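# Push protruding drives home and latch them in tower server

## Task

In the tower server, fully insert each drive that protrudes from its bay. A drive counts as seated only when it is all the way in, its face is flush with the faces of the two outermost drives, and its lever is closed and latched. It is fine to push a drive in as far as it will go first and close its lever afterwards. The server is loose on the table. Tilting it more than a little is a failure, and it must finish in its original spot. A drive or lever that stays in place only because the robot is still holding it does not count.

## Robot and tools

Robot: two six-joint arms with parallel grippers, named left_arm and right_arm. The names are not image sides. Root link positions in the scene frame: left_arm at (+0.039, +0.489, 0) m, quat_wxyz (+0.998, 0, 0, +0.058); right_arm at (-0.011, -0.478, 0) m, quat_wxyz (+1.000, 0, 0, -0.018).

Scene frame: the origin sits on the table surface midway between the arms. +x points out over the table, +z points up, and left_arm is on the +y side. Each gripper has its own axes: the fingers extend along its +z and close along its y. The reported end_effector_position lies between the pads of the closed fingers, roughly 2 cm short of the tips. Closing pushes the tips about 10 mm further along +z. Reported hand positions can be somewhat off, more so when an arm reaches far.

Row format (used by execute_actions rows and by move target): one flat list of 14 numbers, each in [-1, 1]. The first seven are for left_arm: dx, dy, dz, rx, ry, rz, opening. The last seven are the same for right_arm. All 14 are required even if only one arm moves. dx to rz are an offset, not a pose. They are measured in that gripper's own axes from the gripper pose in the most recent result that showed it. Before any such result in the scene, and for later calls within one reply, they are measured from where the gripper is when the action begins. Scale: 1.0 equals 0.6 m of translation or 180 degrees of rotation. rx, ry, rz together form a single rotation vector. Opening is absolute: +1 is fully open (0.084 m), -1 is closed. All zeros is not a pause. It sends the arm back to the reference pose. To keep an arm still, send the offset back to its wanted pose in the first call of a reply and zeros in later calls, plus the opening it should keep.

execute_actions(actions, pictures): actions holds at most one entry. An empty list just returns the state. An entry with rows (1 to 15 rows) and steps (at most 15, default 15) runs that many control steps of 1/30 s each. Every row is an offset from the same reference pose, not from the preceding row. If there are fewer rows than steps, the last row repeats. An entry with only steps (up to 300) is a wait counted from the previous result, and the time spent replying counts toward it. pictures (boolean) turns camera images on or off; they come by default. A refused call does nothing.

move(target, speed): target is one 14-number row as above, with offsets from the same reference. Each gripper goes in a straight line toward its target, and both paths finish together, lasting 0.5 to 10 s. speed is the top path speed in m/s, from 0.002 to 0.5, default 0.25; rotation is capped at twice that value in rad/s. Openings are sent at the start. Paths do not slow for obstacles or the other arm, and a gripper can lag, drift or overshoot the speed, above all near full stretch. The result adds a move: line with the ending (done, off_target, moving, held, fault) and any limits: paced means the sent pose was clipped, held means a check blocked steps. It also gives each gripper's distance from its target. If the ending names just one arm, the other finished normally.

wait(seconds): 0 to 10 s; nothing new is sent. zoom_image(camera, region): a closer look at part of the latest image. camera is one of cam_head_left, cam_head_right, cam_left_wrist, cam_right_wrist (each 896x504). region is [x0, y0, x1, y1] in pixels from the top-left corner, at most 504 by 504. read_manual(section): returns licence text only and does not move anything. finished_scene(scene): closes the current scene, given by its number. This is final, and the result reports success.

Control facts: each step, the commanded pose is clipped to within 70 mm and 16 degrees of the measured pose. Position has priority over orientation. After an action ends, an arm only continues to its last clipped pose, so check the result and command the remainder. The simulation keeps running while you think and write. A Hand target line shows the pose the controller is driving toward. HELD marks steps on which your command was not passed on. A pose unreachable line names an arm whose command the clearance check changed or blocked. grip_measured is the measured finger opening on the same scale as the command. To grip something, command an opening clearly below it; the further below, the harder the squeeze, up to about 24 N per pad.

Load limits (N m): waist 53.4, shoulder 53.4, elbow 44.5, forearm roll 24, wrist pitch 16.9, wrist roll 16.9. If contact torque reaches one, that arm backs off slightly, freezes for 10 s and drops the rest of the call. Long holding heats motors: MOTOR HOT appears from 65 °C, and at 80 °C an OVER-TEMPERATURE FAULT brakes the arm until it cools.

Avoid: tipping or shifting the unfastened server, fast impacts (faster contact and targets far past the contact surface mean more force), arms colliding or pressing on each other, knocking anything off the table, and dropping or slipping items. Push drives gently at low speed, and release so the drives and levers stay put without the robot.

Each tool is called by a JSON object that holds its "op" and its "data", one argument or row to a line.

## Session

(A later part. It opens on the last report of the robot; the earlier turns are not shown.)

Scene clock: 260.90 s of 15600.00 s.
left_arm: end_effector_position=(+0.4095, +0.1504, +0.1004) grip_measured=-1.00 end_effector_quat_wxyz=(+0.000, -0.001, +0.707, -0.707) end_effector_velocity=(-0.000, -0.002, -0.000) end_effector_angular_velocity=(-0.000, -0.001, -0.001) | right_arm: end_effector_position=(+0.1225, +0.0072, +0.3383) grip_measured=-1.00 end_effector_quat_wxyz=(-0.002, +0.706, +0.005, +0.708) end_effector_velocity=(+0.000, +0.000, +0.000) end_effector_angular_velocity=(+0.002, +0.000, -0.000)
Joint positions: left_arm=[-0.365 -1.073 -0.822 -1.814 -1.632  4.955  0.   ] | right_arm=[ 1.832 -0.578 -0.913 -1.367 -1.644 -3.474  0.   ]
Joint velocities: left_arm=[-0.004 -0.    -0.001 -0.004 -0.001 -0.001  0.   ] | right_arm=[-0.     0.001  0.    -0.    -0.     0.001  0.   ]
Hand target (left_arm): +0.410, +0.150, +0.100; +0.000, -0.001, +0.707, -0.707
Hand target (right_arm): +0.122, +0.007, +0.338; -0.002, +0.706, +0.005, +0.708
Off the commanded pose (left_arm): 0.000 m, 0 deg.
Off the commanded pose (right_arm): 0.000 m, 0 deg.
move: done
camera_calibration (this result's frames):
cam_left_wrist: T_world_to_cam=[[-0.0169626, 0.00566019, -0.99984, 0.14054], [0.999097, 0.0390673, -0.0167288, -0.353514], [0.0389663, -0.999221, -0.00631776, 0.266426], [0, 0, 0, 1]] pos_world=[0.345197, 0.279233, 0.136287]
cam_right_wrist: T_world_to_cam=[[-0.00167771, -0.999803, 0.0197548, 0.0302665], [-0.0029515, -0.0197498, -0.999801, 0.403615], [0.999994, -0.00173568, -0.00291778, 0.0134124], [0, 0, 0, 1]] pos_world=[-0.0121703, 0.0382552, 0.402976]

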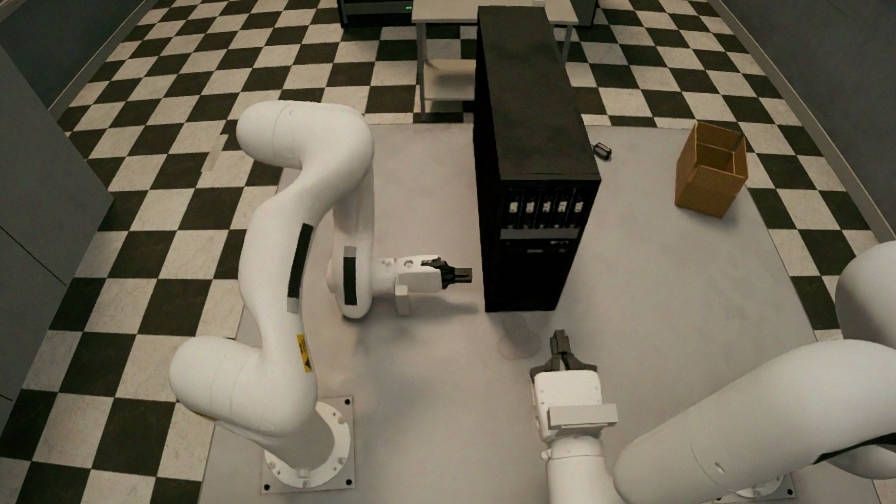

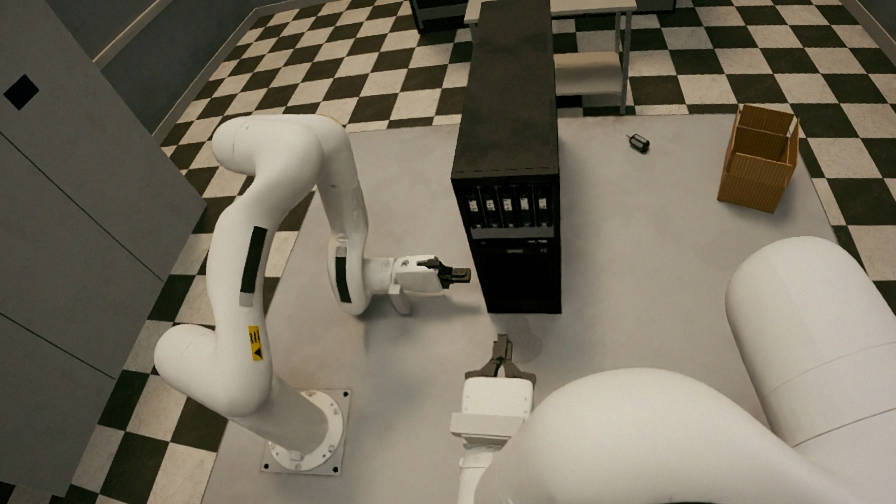

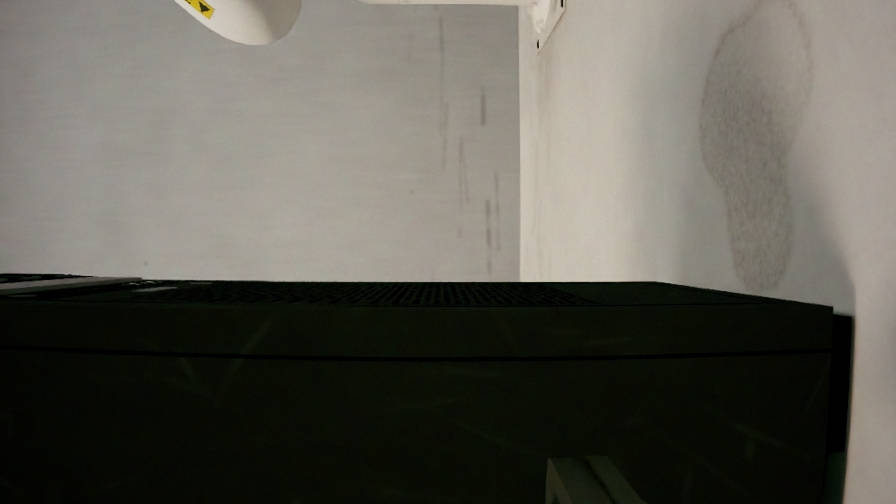

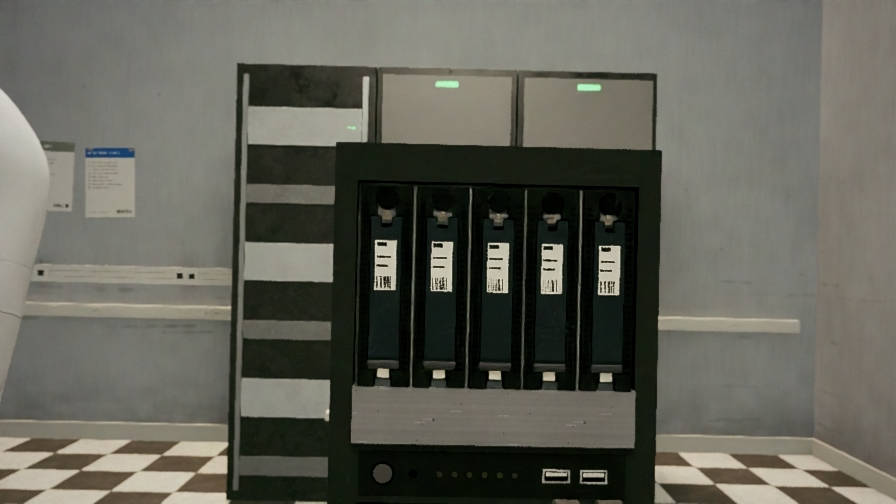

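{"op": "move", "data": {
  "target": [0, 0, 0.025, 0, 0, 0, -1, 0, 0, 0, 0, 0, 0, -1],
  "speed": 0.015
}}

Scene clock: 263.13 s of 15600.00 s.
left_arm: end_effector_position=(+0.4096, +0.1355, +0.1003) grip_measured=-1.00 end_effector_quat_wxyz=(+0.000, -0.001, +0.707, -0.707) end_effector_velocity=(-0.000, -0.001, -0.000) end_effector_angular_velocity=(+0.000, -0.001, +0.001) | right_arm: end_effector_position=(+0.1225, +0.0072, +0.3383) grip_measured=-1.00 end_effector_quat_wxyz=(-0.002, +0.706, +0.005, +0.708) end_effector_velocity=(+0.000, +0.000, +0.000) end_effector_angular_velocity=(+0.000, +0.001, -0.000)
Joint positions: left_arm=[-0.402 -1.074 -0.831 -1.851 -1.639  4.945  0.   ] | right_arm=[ 1.832 -0.578 -0.913 -1.367 -1.644 -3.474  0.   ]
Joint velocities: left_arm=[-0.003 -0.001 -0.    -0.003 -0.001  0.001  0.   ] | right_arm=[-0.     0.001 -0.     0.     0.    -0.001  0.   ]
Hand target (left_arm): +0.410, +0.135, +0.100; +0.000, -0.001, +0.707, -0.707
Hand target (right_arm): +0.122, +0.007, +0.338; -0.002, +0.706, +0.005, +0.708
Off the commanded pose (left_arm): 0.000 m, 0 deg.
Off the commanded pose (right_arm): 0.000 m, 0 deg.
move: done
camera_calibration (this result's frames):
cam_left_wrist: T_world_to_cam=[[-0.0169489, 0.00575963, -0.99984, 0.14058], [0.999097, 0.0390627, -0.0167113, -0.35299], [0.0389602, -0.99922, -0.0064165, 0.251575], [0, 0, 0, 1]] pos_world=[0.345252, 0.264358, 0.136273]
cam_right_wrist: T_world_to_cam=[[-0.00167761, -0.999803, 0.0197548, 0.0302666], [-0.00295163, -0.0197498, -0.999801, 0.403615], [0.999994, -0.00173558, -0.00291791, 0.0134124], [0, 0, 0, 1]] pos_world=[-0.0121703, 0.0382552, 0.402976]

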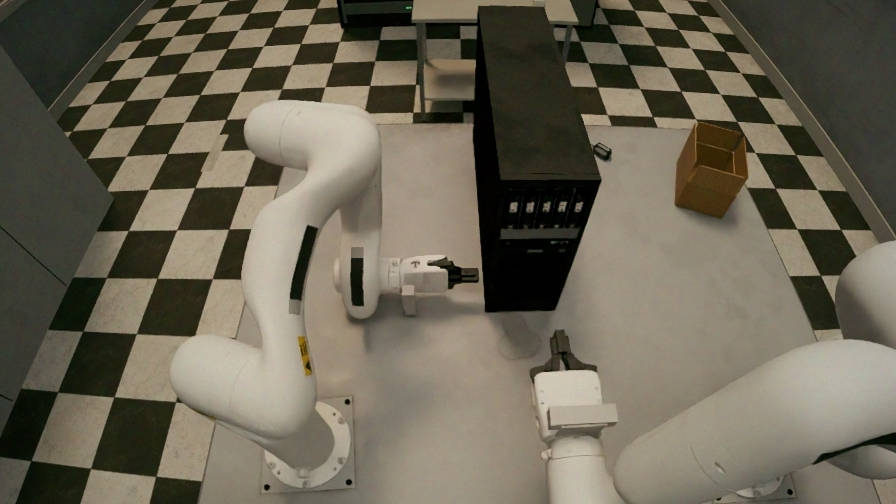

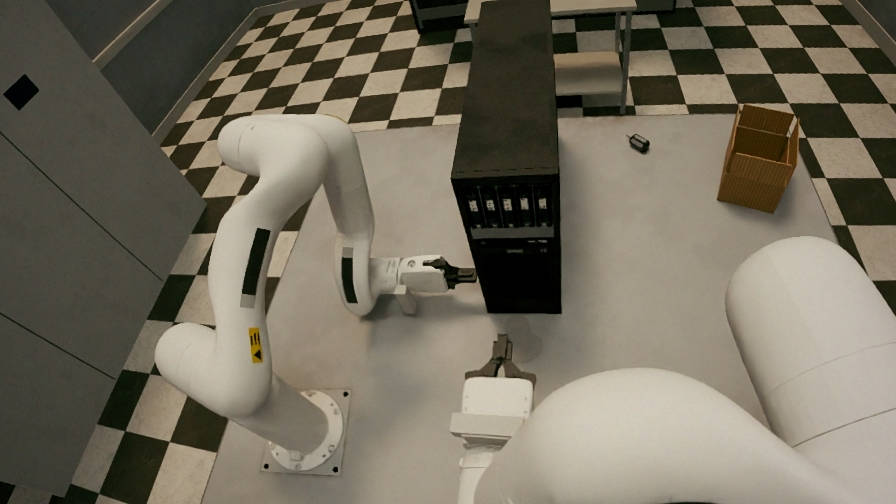

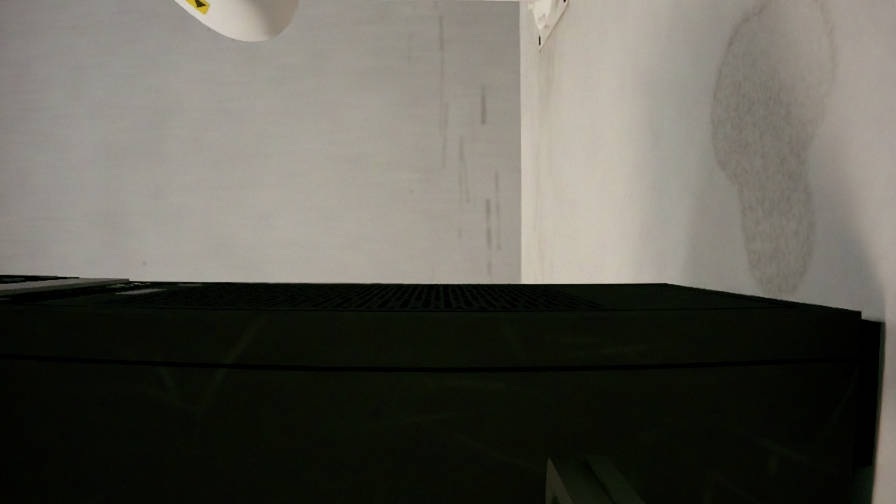

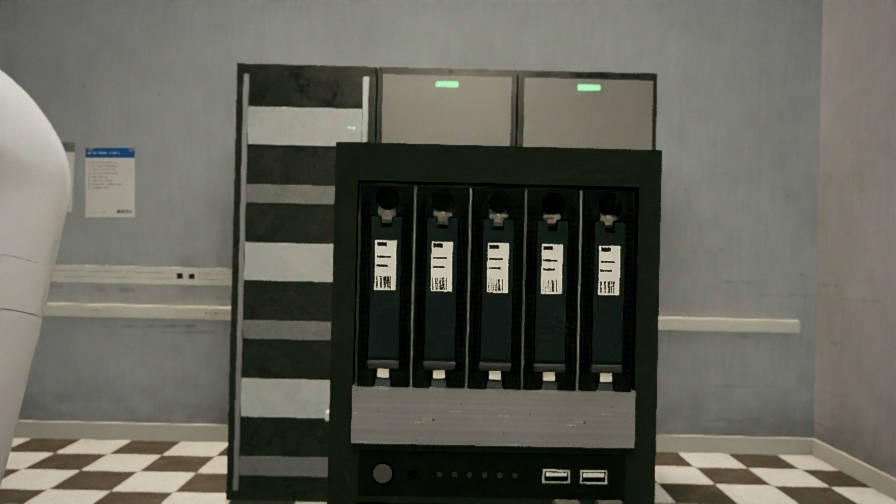

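{"op": "move", "data": {
  "target": [0, 0, 0.01, 0, 0, 0, -1, 0, 0, 0, 0, 0, 0, -1],
  "speed": 0.01
}}

Scene clock: 264.63 s of 15600.00 s.
left_arm: end_effector_position=(+0.4096, +0.1296, +0.1003) grip_measured=-1.00 end_effector_quat_wxyz=(+0.000, -0.001, +0.707, -0.707) end_effector_velocity=(-0.000, -0.001, -0.000) end_effector_angular_velocity=(+0.000, +0.000, +0.000) | right_arm: end_effector_position=(+0.1225, +0.0072, +0.3383) grip_measured=-1.00 end_effector_quat_wxyz=(-0.002, +0.706, +0.005, +0.708) end_effector_velocity=(-0.001, +0.000, -0.000) end_effector_angular_velocity=(+0.000, +0.000, +0.003)
Joint positions: left_arm=[-0.417 -1.074 -0.835 -1.865 -1.641  4.94   0.   ] | right_arm=[ 1.832 -0.578 -0.913 -1.367 -1.644 -3.474  0.   ]
Joint velocities: left_arm=[-0.002 -0.    -0.    -0.002 -0.    -0.     0.   ] | right_arm=[ 0.003 -0.001  0.    -0.     0.     0.001  0.   ]
Hand target (left_arm): +0.410, +0.130, +0.100; +0.000, -0.001, +0.707, -0.707
Hand target (right_arm): +0.122, +0.007, +0.338; -0.002, +0.706, +0.005, +0.708
Off the commanded pose (left_arm): 0.000 m, 0 deg.
Off the commanded pose (right_arm): 0.000 m, 0 deg.
move: done
camera_calibration (this result's frames):
cam_left_wrist: T_world_to_cam=[[-0.0169415, 0.00579893, -0.99984, 0.140595], [0.999097, 0.0390592, -0.0167024, -0.352781], [0.038956, -0.99922, -0.00645542, 0.245664], [0, 0, 0, 1]] pos_world=[0.345274, 0.258436, 0.136266]
cam_right_wrist: T_world_to_cam=[[-0.00167755, -0.999803, 0.0197547, 0.0302666], [-0.00295175, -0.0197497, -0.999801, 0.403615], [0.999994, -0.00173553, -0.00291804, 0.0134125], [0, 0, 0, 1]] pos_world=[-0.0121703, 0.0382552, 0.402976]

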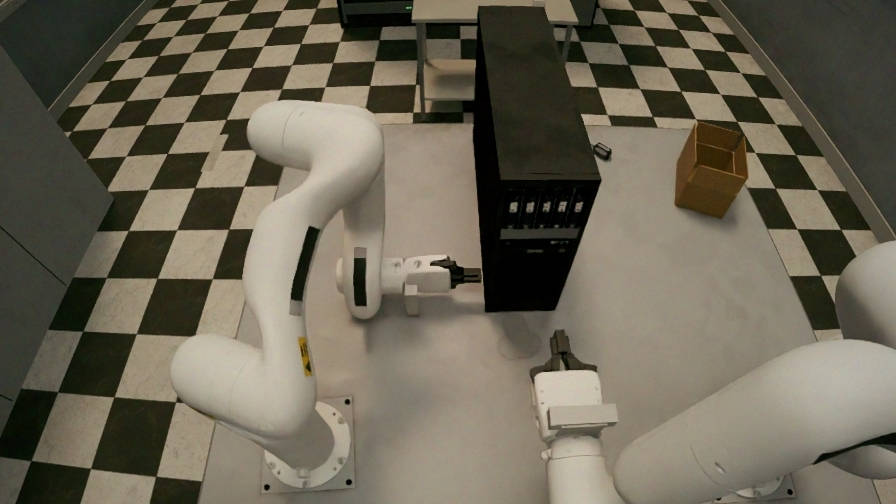

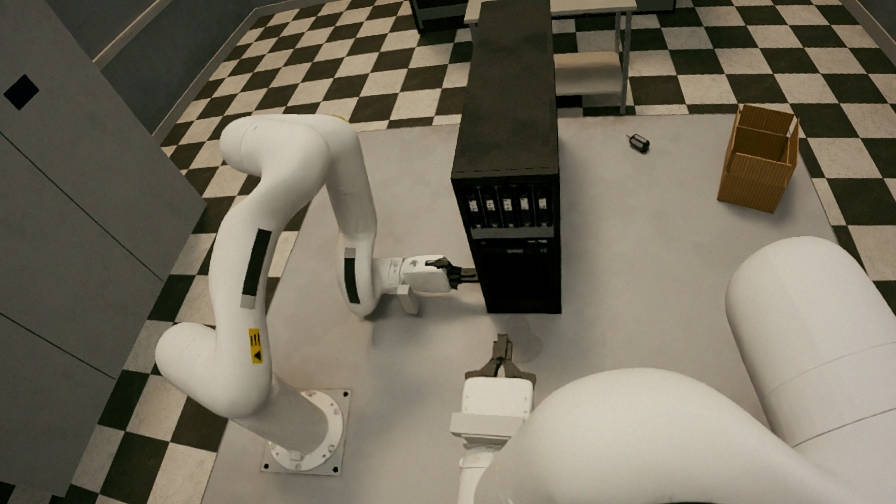

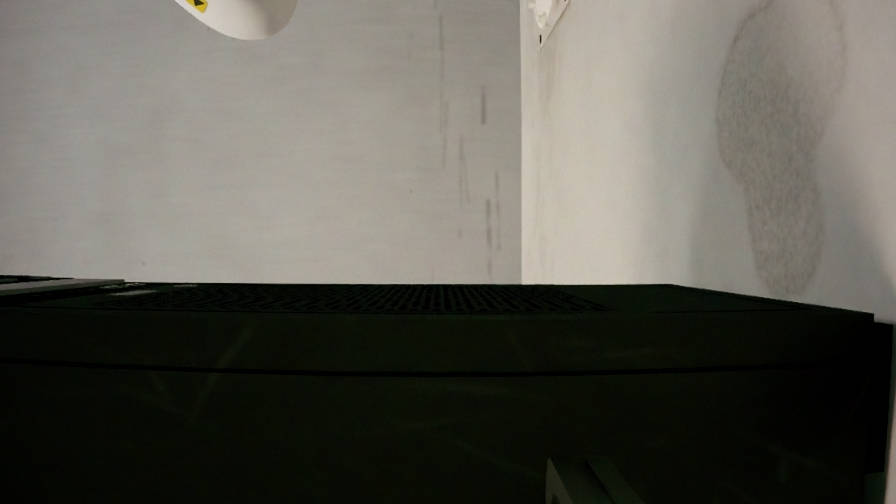

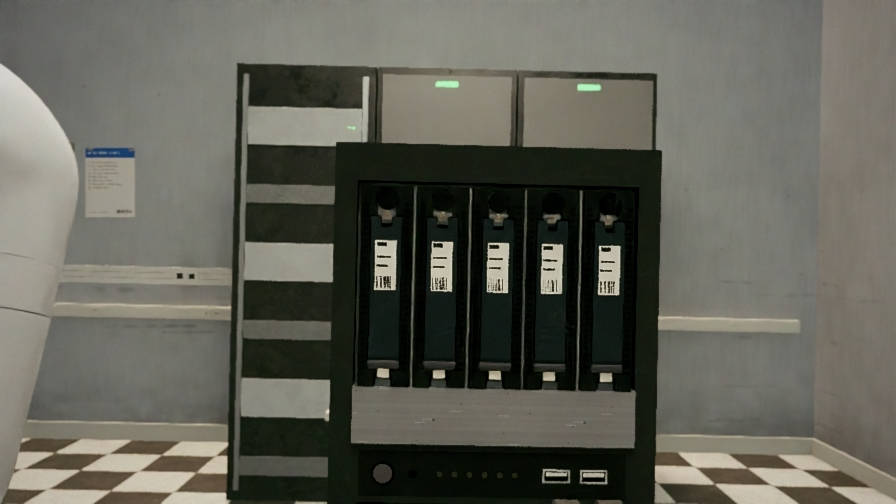

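{"op": "move", "data": {
  "target": [0, 0, 0.01, 0, 0, 0, -1, 0, 0, 0, 0, 0, 0, -1],
  "speed": 0.01
}}

Scene clock: 265.93 s of 15600.00 s.
left_arm: end_effector_position=(+0.4096, +0.1237, +0.1003) grip_measured=-1.00 end_effector_quat_wxyz=(+0.000, -0.001, +0.707, -0.707) end_effector_velocity=(-0.000, -0.001, -0.000) end_effector_angular_velocity=(+0.000, -0.001, -0.000) | right_arm: end_effector_position=(+0.1225, +0.0072, +0.3383) grip_measured=-1.00 end_effector_quat_wxyz=(-0.002, +0.706, +0.005, +0.708) end_effector_velocity=(-0.000, +0.000, -0.000) end_effector_angular_velocity=(-0.001, +0.001, +0.001)
Joint positions: left_arm=[-0.431 -1.075 -0.84  -1.88  -1.643  4.936  0.   ] | right_arm=[ 1.832 -0.578 -0.913 -1.367 -1.644 -3.474  0.   ]
Joint velocities: left_arm=[-0.002 -0.     0.    -0.002 -0.     0.001  0.   ] | right_arm=[ 0.001 -0.     0.     0.     0.001 -0.     0.   ]
Hand target (left_arm): +0.410, +0.124, +0.100; +0.000, -0.001, +0.707, -0.707
Hand target (right_arm): +0.122, +0.007, +0.338; -0.002, +0.706, +0.005, +0.708
Off the commanded pose (left_arm): 0.000 m, 0 deg.
Off the commanded pose (right_arm): 0.000 m, 0 deg.
move: done
camera_calibration (this result's frames):
cam_left_wrist: T_world_to_cam=[[-0.0169331, 0.00583821, -0.99984, 0.140611], [0.999098, 0.0390558, -0.0166925, -0.352573], [0.0389521, -0.99922, -0.00649428, 0.239753], [0, 0, 0, 1]] pos_world=[0.345297, 0.252516, 0.13626]
cam_right_wrist: T_world_to_cam=[[-0.00167763, -0.999803, 0.0197548, 0.0302666], [-0.00295179, -0.0197497, -0.999801, 0.403615], [0.999994, -0.0017356, -0.00291808, 0.0134125], [0, 0, 0, 1]] pos_world=[-0.0121703, 0.0382552, 0.402976]

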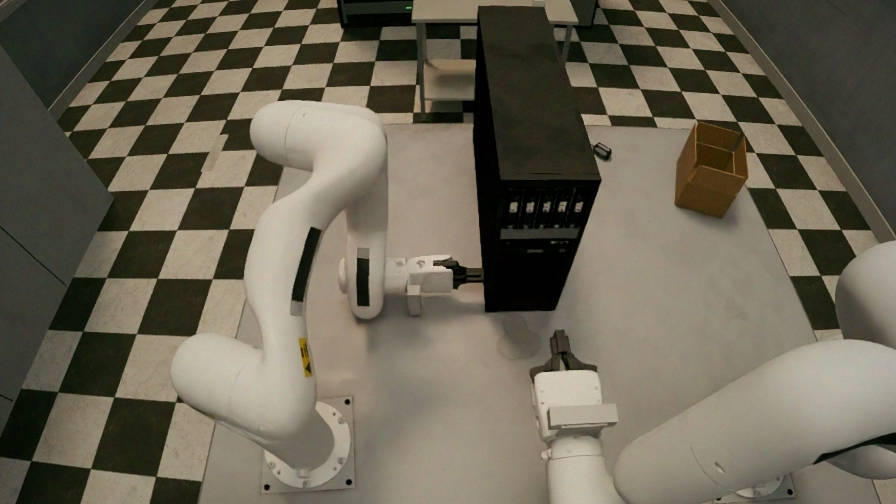

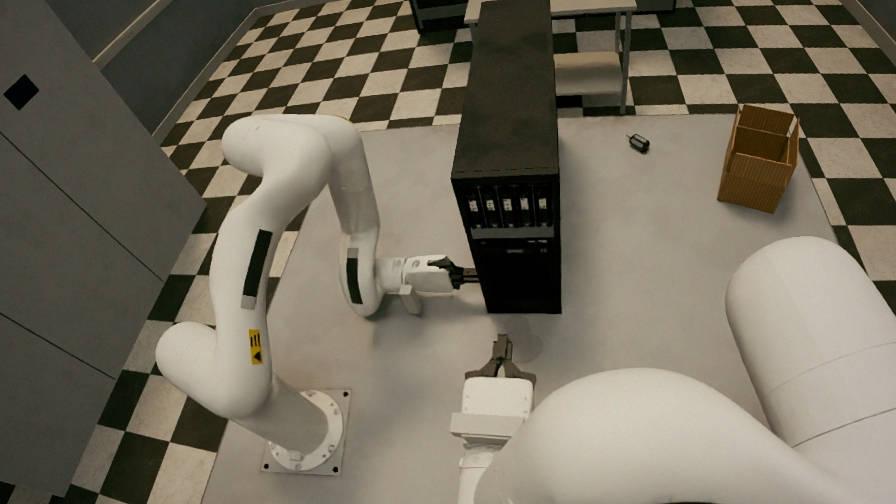

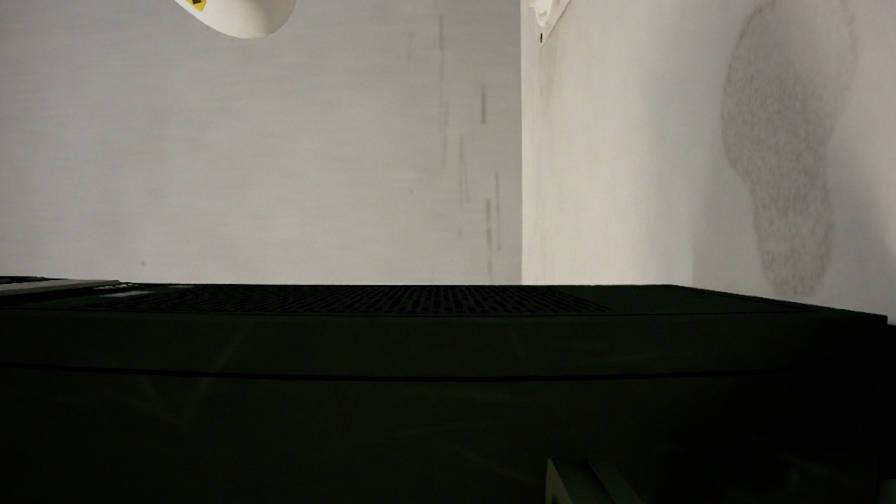

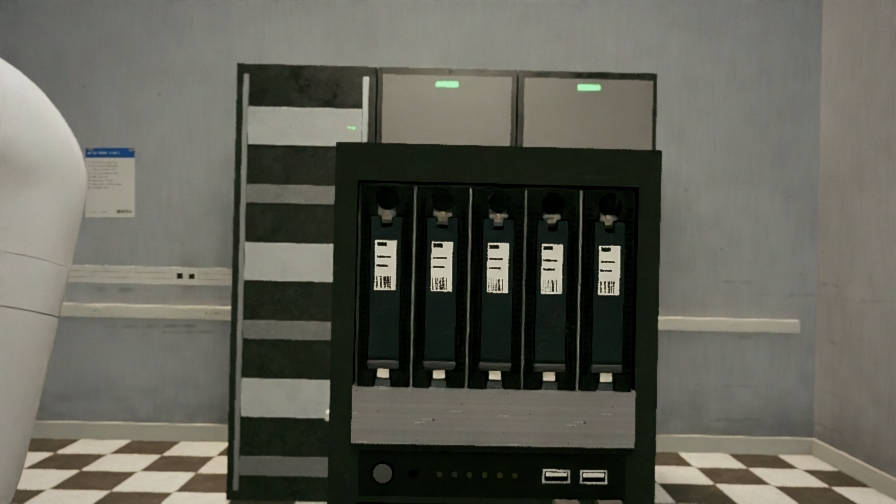

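{"op": "zoom_image", "data": {
  "camera": "cam_right_wrist",
  "region": [300, 130, 700, 230]
}}

Region (300, 130, 700, 230) of cam_right_wrist's 896x504 image, scaled by 1.260, with more detail than that image has; it fills the top 126 rows of this view, and the rest is white.

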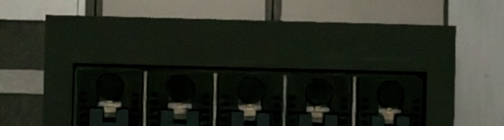

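{"op": "zoom_image", "data": {
  "camera": "cam_head_left",
  "region": [420, 240, 520, 310]
}}

Region (420, 240, 520, 310) of cam_head_left's 896x504 image, scaled by 5.040, with more detail than that image has; it fills the top 353 rows of this view, and the rest is white.

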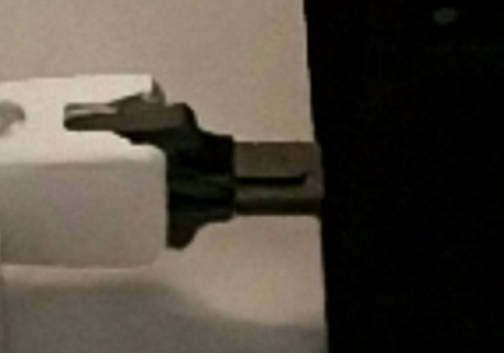

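{"op": "move", "data": {
  "target": [0, 0, 0.0067, 0, 0, 0, -1, 0, 0, 0, 0, 0, 0, -1],
  "speed": 0.005
}}

Scene clock: 269.67 s of 15600.00 s.
left_arm: end_effector_position=(+0.4096, +0.1197, +0.1003) grip_measured=-1.00 end_effector_quat_wxyz=(+0.000, -0.001, +0.707, -0.707) end_effector_velocity=(-0.000, -0.000, -0.000) end_effector_angular_velocity=(+0.000, +0.002, +0.000) | right_arm: end_effector_position=(+0.1225, +0.0072, +0.3383) grip_measured=-1.00 end_effector_quat_wxyz=(-0.002, +0.706, +0.005, +0.708) end_effector_velocity=(+0.000, +0.000, -0.000) end_effector_angular_velocity=(+0.001, +0.001, -0.000)
Joint positions: left_arm=[-0.441 -1.075 -0.843 -1.889 -1.644  4.932  0.   ] | right_arm=[ 1.832 -0.578 -0.913 -1.367 -1.644 -3.474  0.   ]
Joint velocities: left_arm=[-0.001 -0.     0.    -0.001 -0.    -0.001  0.   ] | right_arm=[-0.    -0.001 -0.     0.     0.001  0.001  0.   ]
Hand target (left_arm): +0.410, +0.120, +0.100; +0.000, -0.001, +0.707, -0.707
Hand target (right_arm): +0.122, +0.007, +0.338; -0.002, +0.706, +0.005, +0.708
Off the commanded pose (left_arm): 0.000 m, 0 deg.
Off the commanded pose (right_arm): 0.000 m, 0 deg.
move: done
camera_calibration (this result's frames):
cam_left_wrist: T_world_to_cam=[[-0.0169276, 0.00586462, -0.99984, 0.140622], [0.999098, 0.0390549, -0.016686, -0.352433], [0.0389508, -0.99922, -0.00652043, 0.23578], [0, 0, 0, 1]] pos_world=[0.345312, 0.248536, 0.136256]
cam_right_wrist: T_world_to_cam=[[-0.00167761, -0.999803, 0.0197546, 0.0302667], [-0.00295177, -0.0197496, -0.999801, 0.403615], [0.999994, -0.00173558, -0.00291806, 0.0134125], [0, 0, 0, 1]] pos_world=[-0.0121703, 0.0382553, 0.402976]

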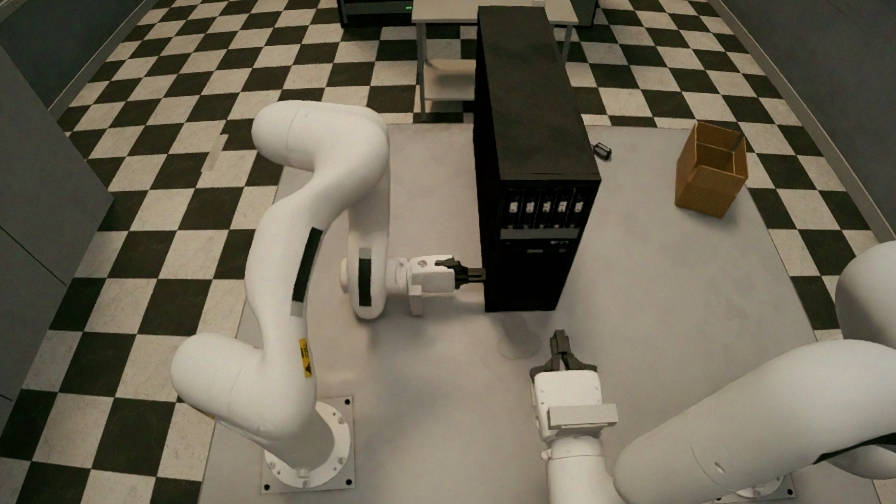

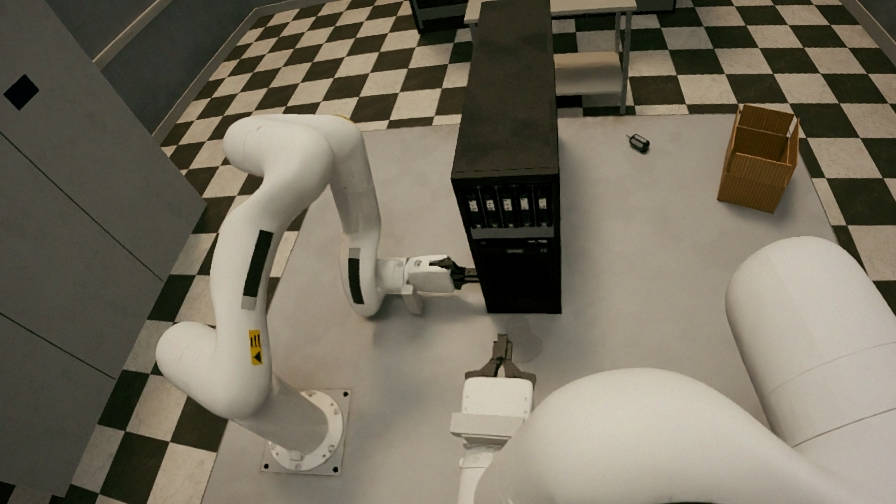

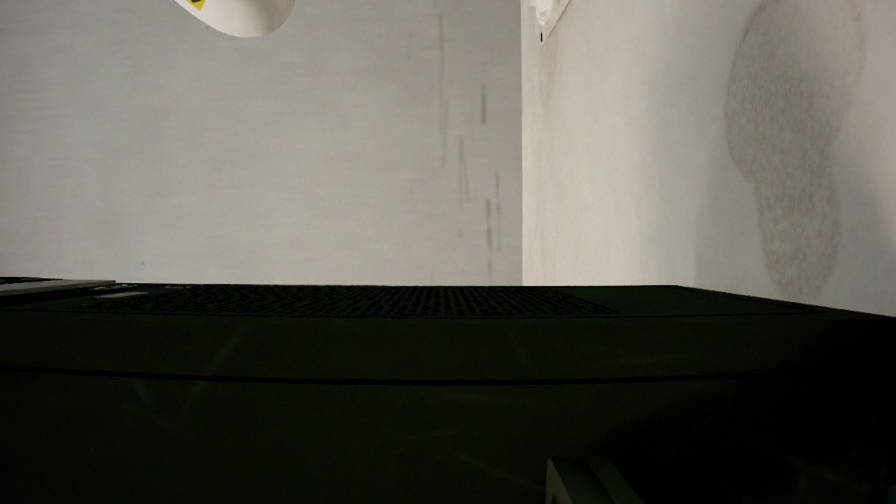

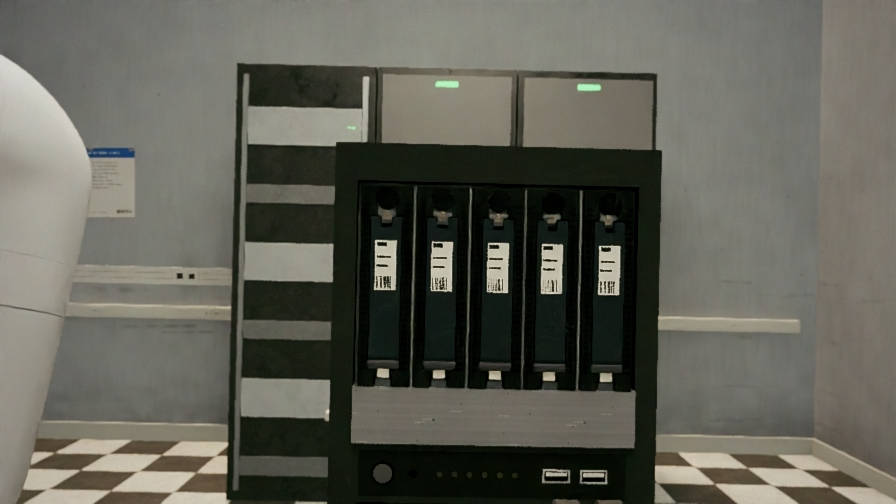

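{"op": "zoom_image", "data": {
  "camera": "cam_right_wrist",
  "region": [300, 130, 700, 230]
}}

Region (300, 130, 700, 230) of cam_right_wrist's 896x504 image, scaled by 1.260, with more detail than that image has; it fills the top 126 rows of this view, and the rest is white.

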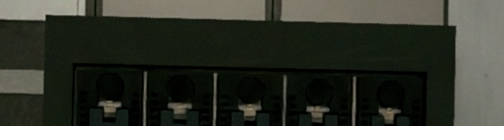

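{"op": "move", "data": {
  "target": [0, 0, 0.0067, 0, 0, 0, -1, 0, 0, 0, 0, 0, 0, -1],
  "speed": 0.005
}}

Scene clock: 272.37 s of 15600.00 s.
left_arm: end_effector_position=(+0.4098, +0.1171, +0.1003) grip_measured=-1.00 end_effector_quat_wxyz=(+0.001, -0.002, +0.707, -0.707) end_effector_velocity=(+0.001, -0.000, +0.000) end_effector_angular_velocity=(+0.002, -0.004, -0.001) | right_arm: end_effector_position=(+0.1225, +0.0072, +0.3383) grip_measured=-1.00 end_effector_quat_wxyz=(-0.002, +0.706, +0.005, +0.708) end_effector_velocity=(+0.001, -0.000, +0.000) end_effector_angular_velocity=(+0.000, -0.000, -0.002)
Joint positions: left_arm=[-0.447 -1.076 -0.844 -1.898 -1.647  4.929  0.   ] | right_arm=[ 1.832 -0.578 -0.913 -1.367 -1.644 -3.474  0.   ]
Joint velocities: left_arm=[ 0.001  0.001 -0.003  0.001  0.003  0.001  0.   ] | right_arm=[-0.002  0.    -0.     0.    -0.     0.     0.   ]
Hand target (left_arm): +0.410, +0.116, +0.100; +0.000, -0.001, +0.707, -0.707
Hand target (right_arm): +0.122, +0.007, +0.338; -0.002, +0.706, +0.005, +0.708
Off the commanded pose (left_arm): 0.001 m, 0 deg.
Off the commanded pose (right_arm): 0.000 m, 0 deg.
move: done
camera_calibration (this result's frames):
cam_left_wrist: T_world_to_cam=[[-0.0190128, 0.00501128, -0.999807, 0.141599], [0.998953, 0.041717, -0.0187875, -0.352527], [0.0416147, -0.999117, -0.00579919, 0.232038], [0, 0, 0, 1]] pos_world=[0.345194, 0.24583, 0.136294]
cam_right_wrist: T_world_to_cam=[[-0.00167748, -0.999803, 0.0197545, 0.0302667], [-0.00295185, -0.0197495, -0.999801, 0.403615], [0.999994, -0.00173545, -0.00291814, 0.0134126], [0, 0, 0, 1]] pos_world=[-0.0121703, 0.0382553, 0.402976]

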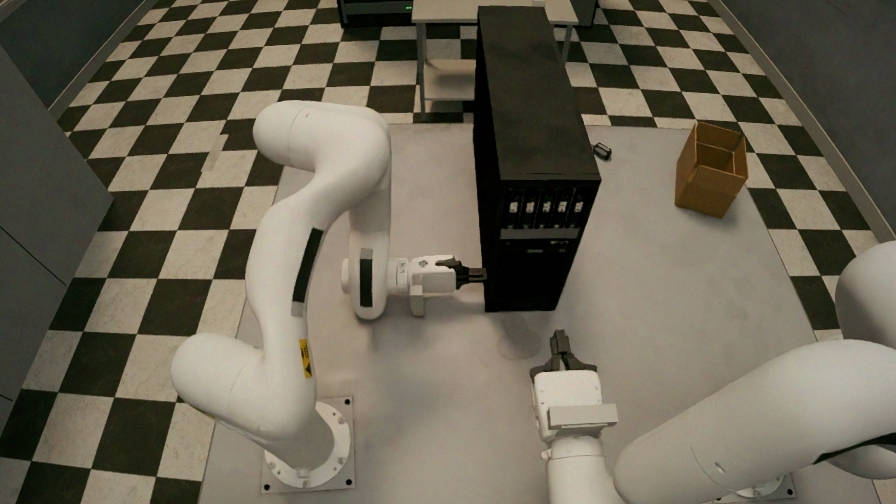

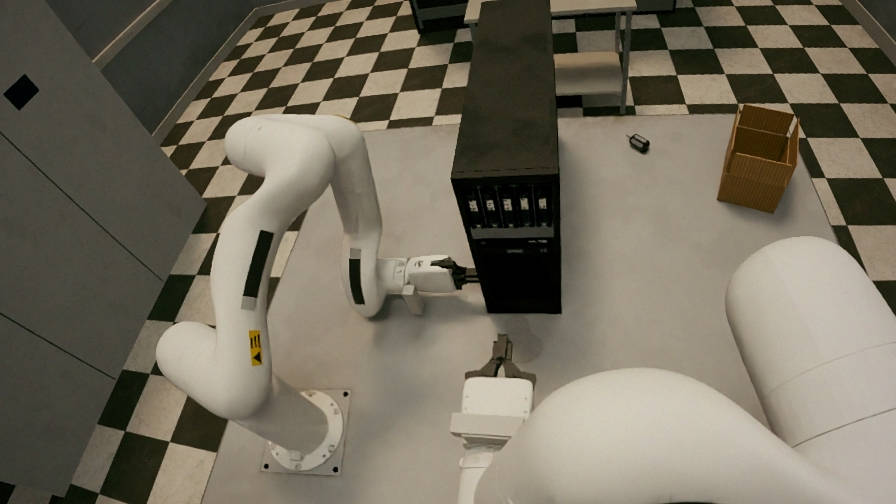

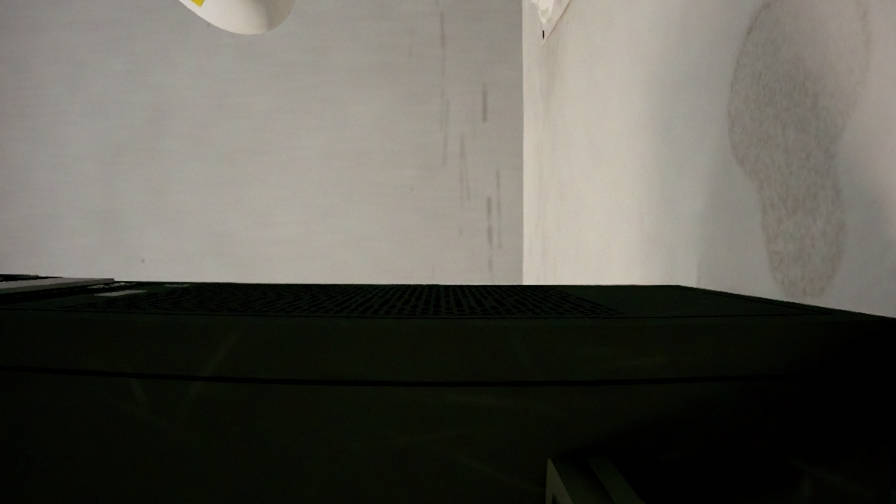

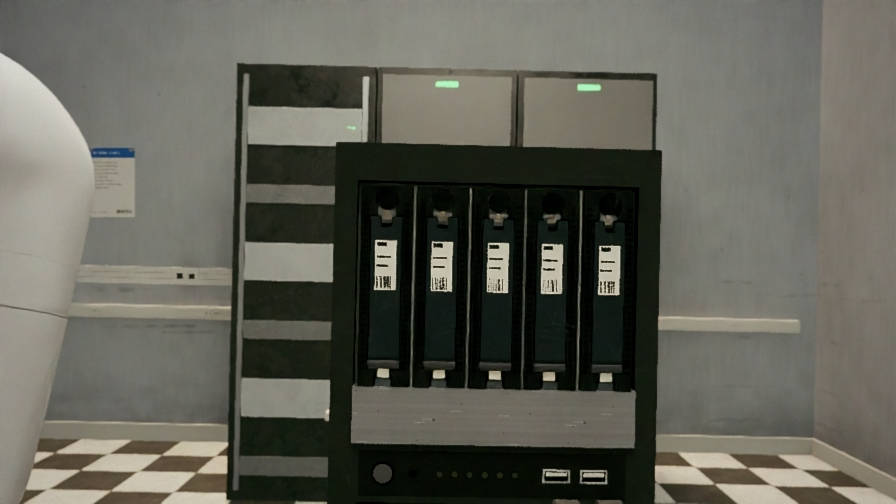

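{"op": "zoom_image", "data": {
  "camera": "cam_right_wrist",
  "region": [400, 230, 480, 270]
}}

Region (400, 230, 480, 270) of cam_right_wrist's 896x504 image, scaled by 6.300, with more detail than that image has.

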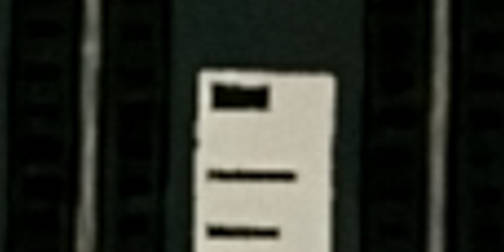

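{"op": "move", "data": {
  "target": [0, 0, 0.01, 0, 0, 0, -1, 0, 0, 0, 0, 0, 0, -1],
  "speed": 0.003
}}

Scene clock: 278.30 s of 15600.00 s.
left_arm: end_effector_position=(+0.4096, +0.1136, +0.1001) grip_measured=-1.00 end_effector_quat_wxyz=(+0.001, -0.006, +0.707, -0.707) end_effector_velocity=(+0.000, -0.000, +0.000) end_effector_angular_velocity=(-0.000, -0.001, -0.000) | right_arm: end_effector_position=(+0.1225, +0.0072, +0.3383) grip_measured=-1.00 end_effector_quat_wxyz=(-0.002, +0.706, +0.005, +0.708) end_effector_velocity=(-0.000, -0.000, +0.000) end_effector_angular_velocity=(-0.000, +0.000, +0.000)
Joint positions: left_arm=[-0.457 -1.076 -0.844 -1.913 -1.65   4.924  0.   ] | right_arm=[ 1.832 -0.578 -0.913 -1.367 -1.644 -3.474  0.   ]
Joint velocities: left_arm=[-0.    -0.    -0.001  0.    -0.     0.001  0.   ] | right_arm=[ 0.  0.  0.  0.  0. -0.  0.]
Hand target (left_arm): +0.410, +0.111, +0.100; +0.001, -0.002, +0.707, -0.707
Hand target (right_arm): +0.122, +0.007, +0.338; -0.002, +0.706, +0.005, +0.708
Off the commanded pose (left_arm): 0.002 m, 0 deg.
Off the commanded pose (right_arm): 0.000 m, 0 deg.
After step 90, 0.73 s passed at rest.
move: done
camera_calibration (this result's frames):
cam_left_wrist: T_world_to_cam=[[-0.0234813, 0.0048833, -0.999712, 0.143226], [0.998639, 0.0466951, -0.023228, -0.352224], [0.0465682, -0.998897, -0.00597312, 0.22647], [0, 0, 0, 1]] pos_world=[0.344562, 0.241968, 0.136356]
cam_right_wrist: T_world_to_cam=[[-0.00167763, -0.999803, 0.0197546, 0.0302667], [-0.00295188, -0.0197496, -0.999801, 0.403615], [0.999994, -0.00173561, -0.00291816, 0.0134125], [0, 0, 0, 1]] pos_world=[-0.0121703, 0.0382553, 0.402976]

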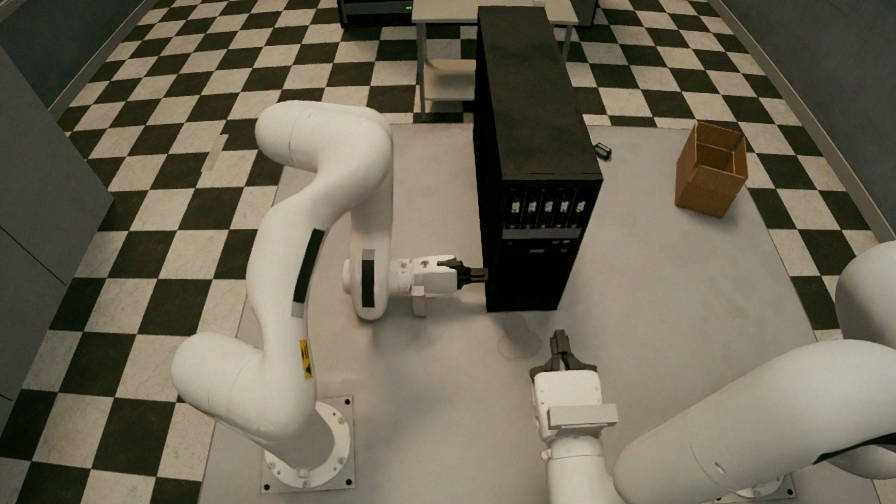

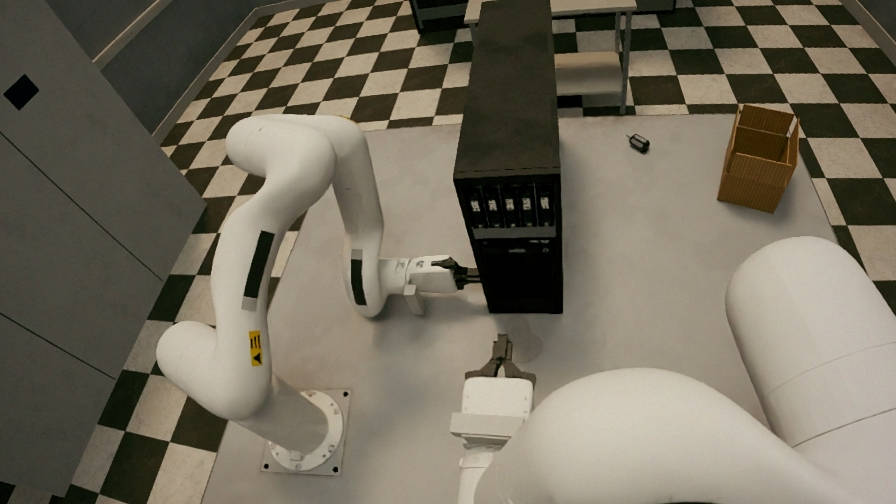

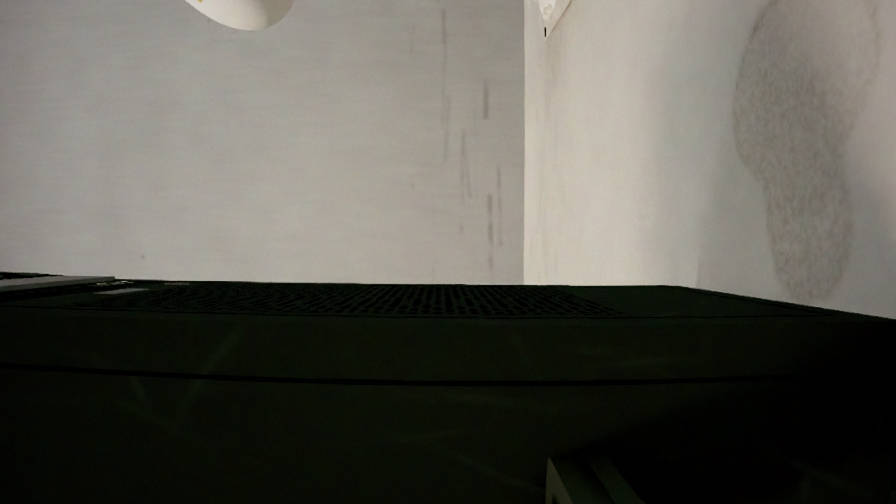

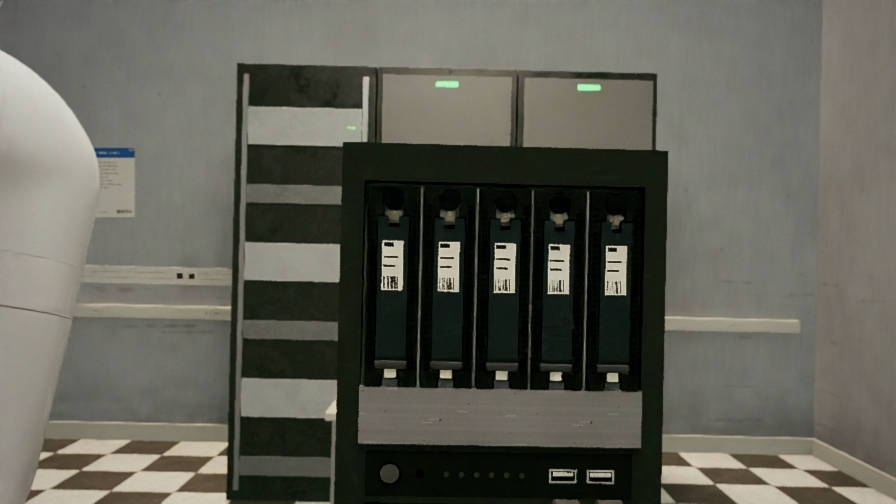

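{"op": "zoom_image", "data": {
  "camera": "cam_right_wrist",
  "region": [400, 230, 480, 270]
}}

Region (400, 230, 480, 270) of cam_right_wrist's 896x504 image, scaled by 6.300, with more detail than that image has.

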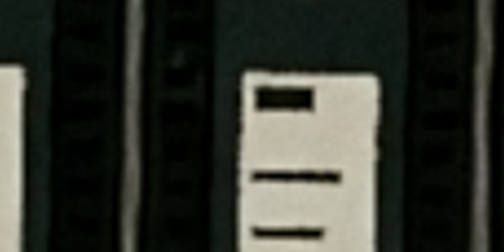

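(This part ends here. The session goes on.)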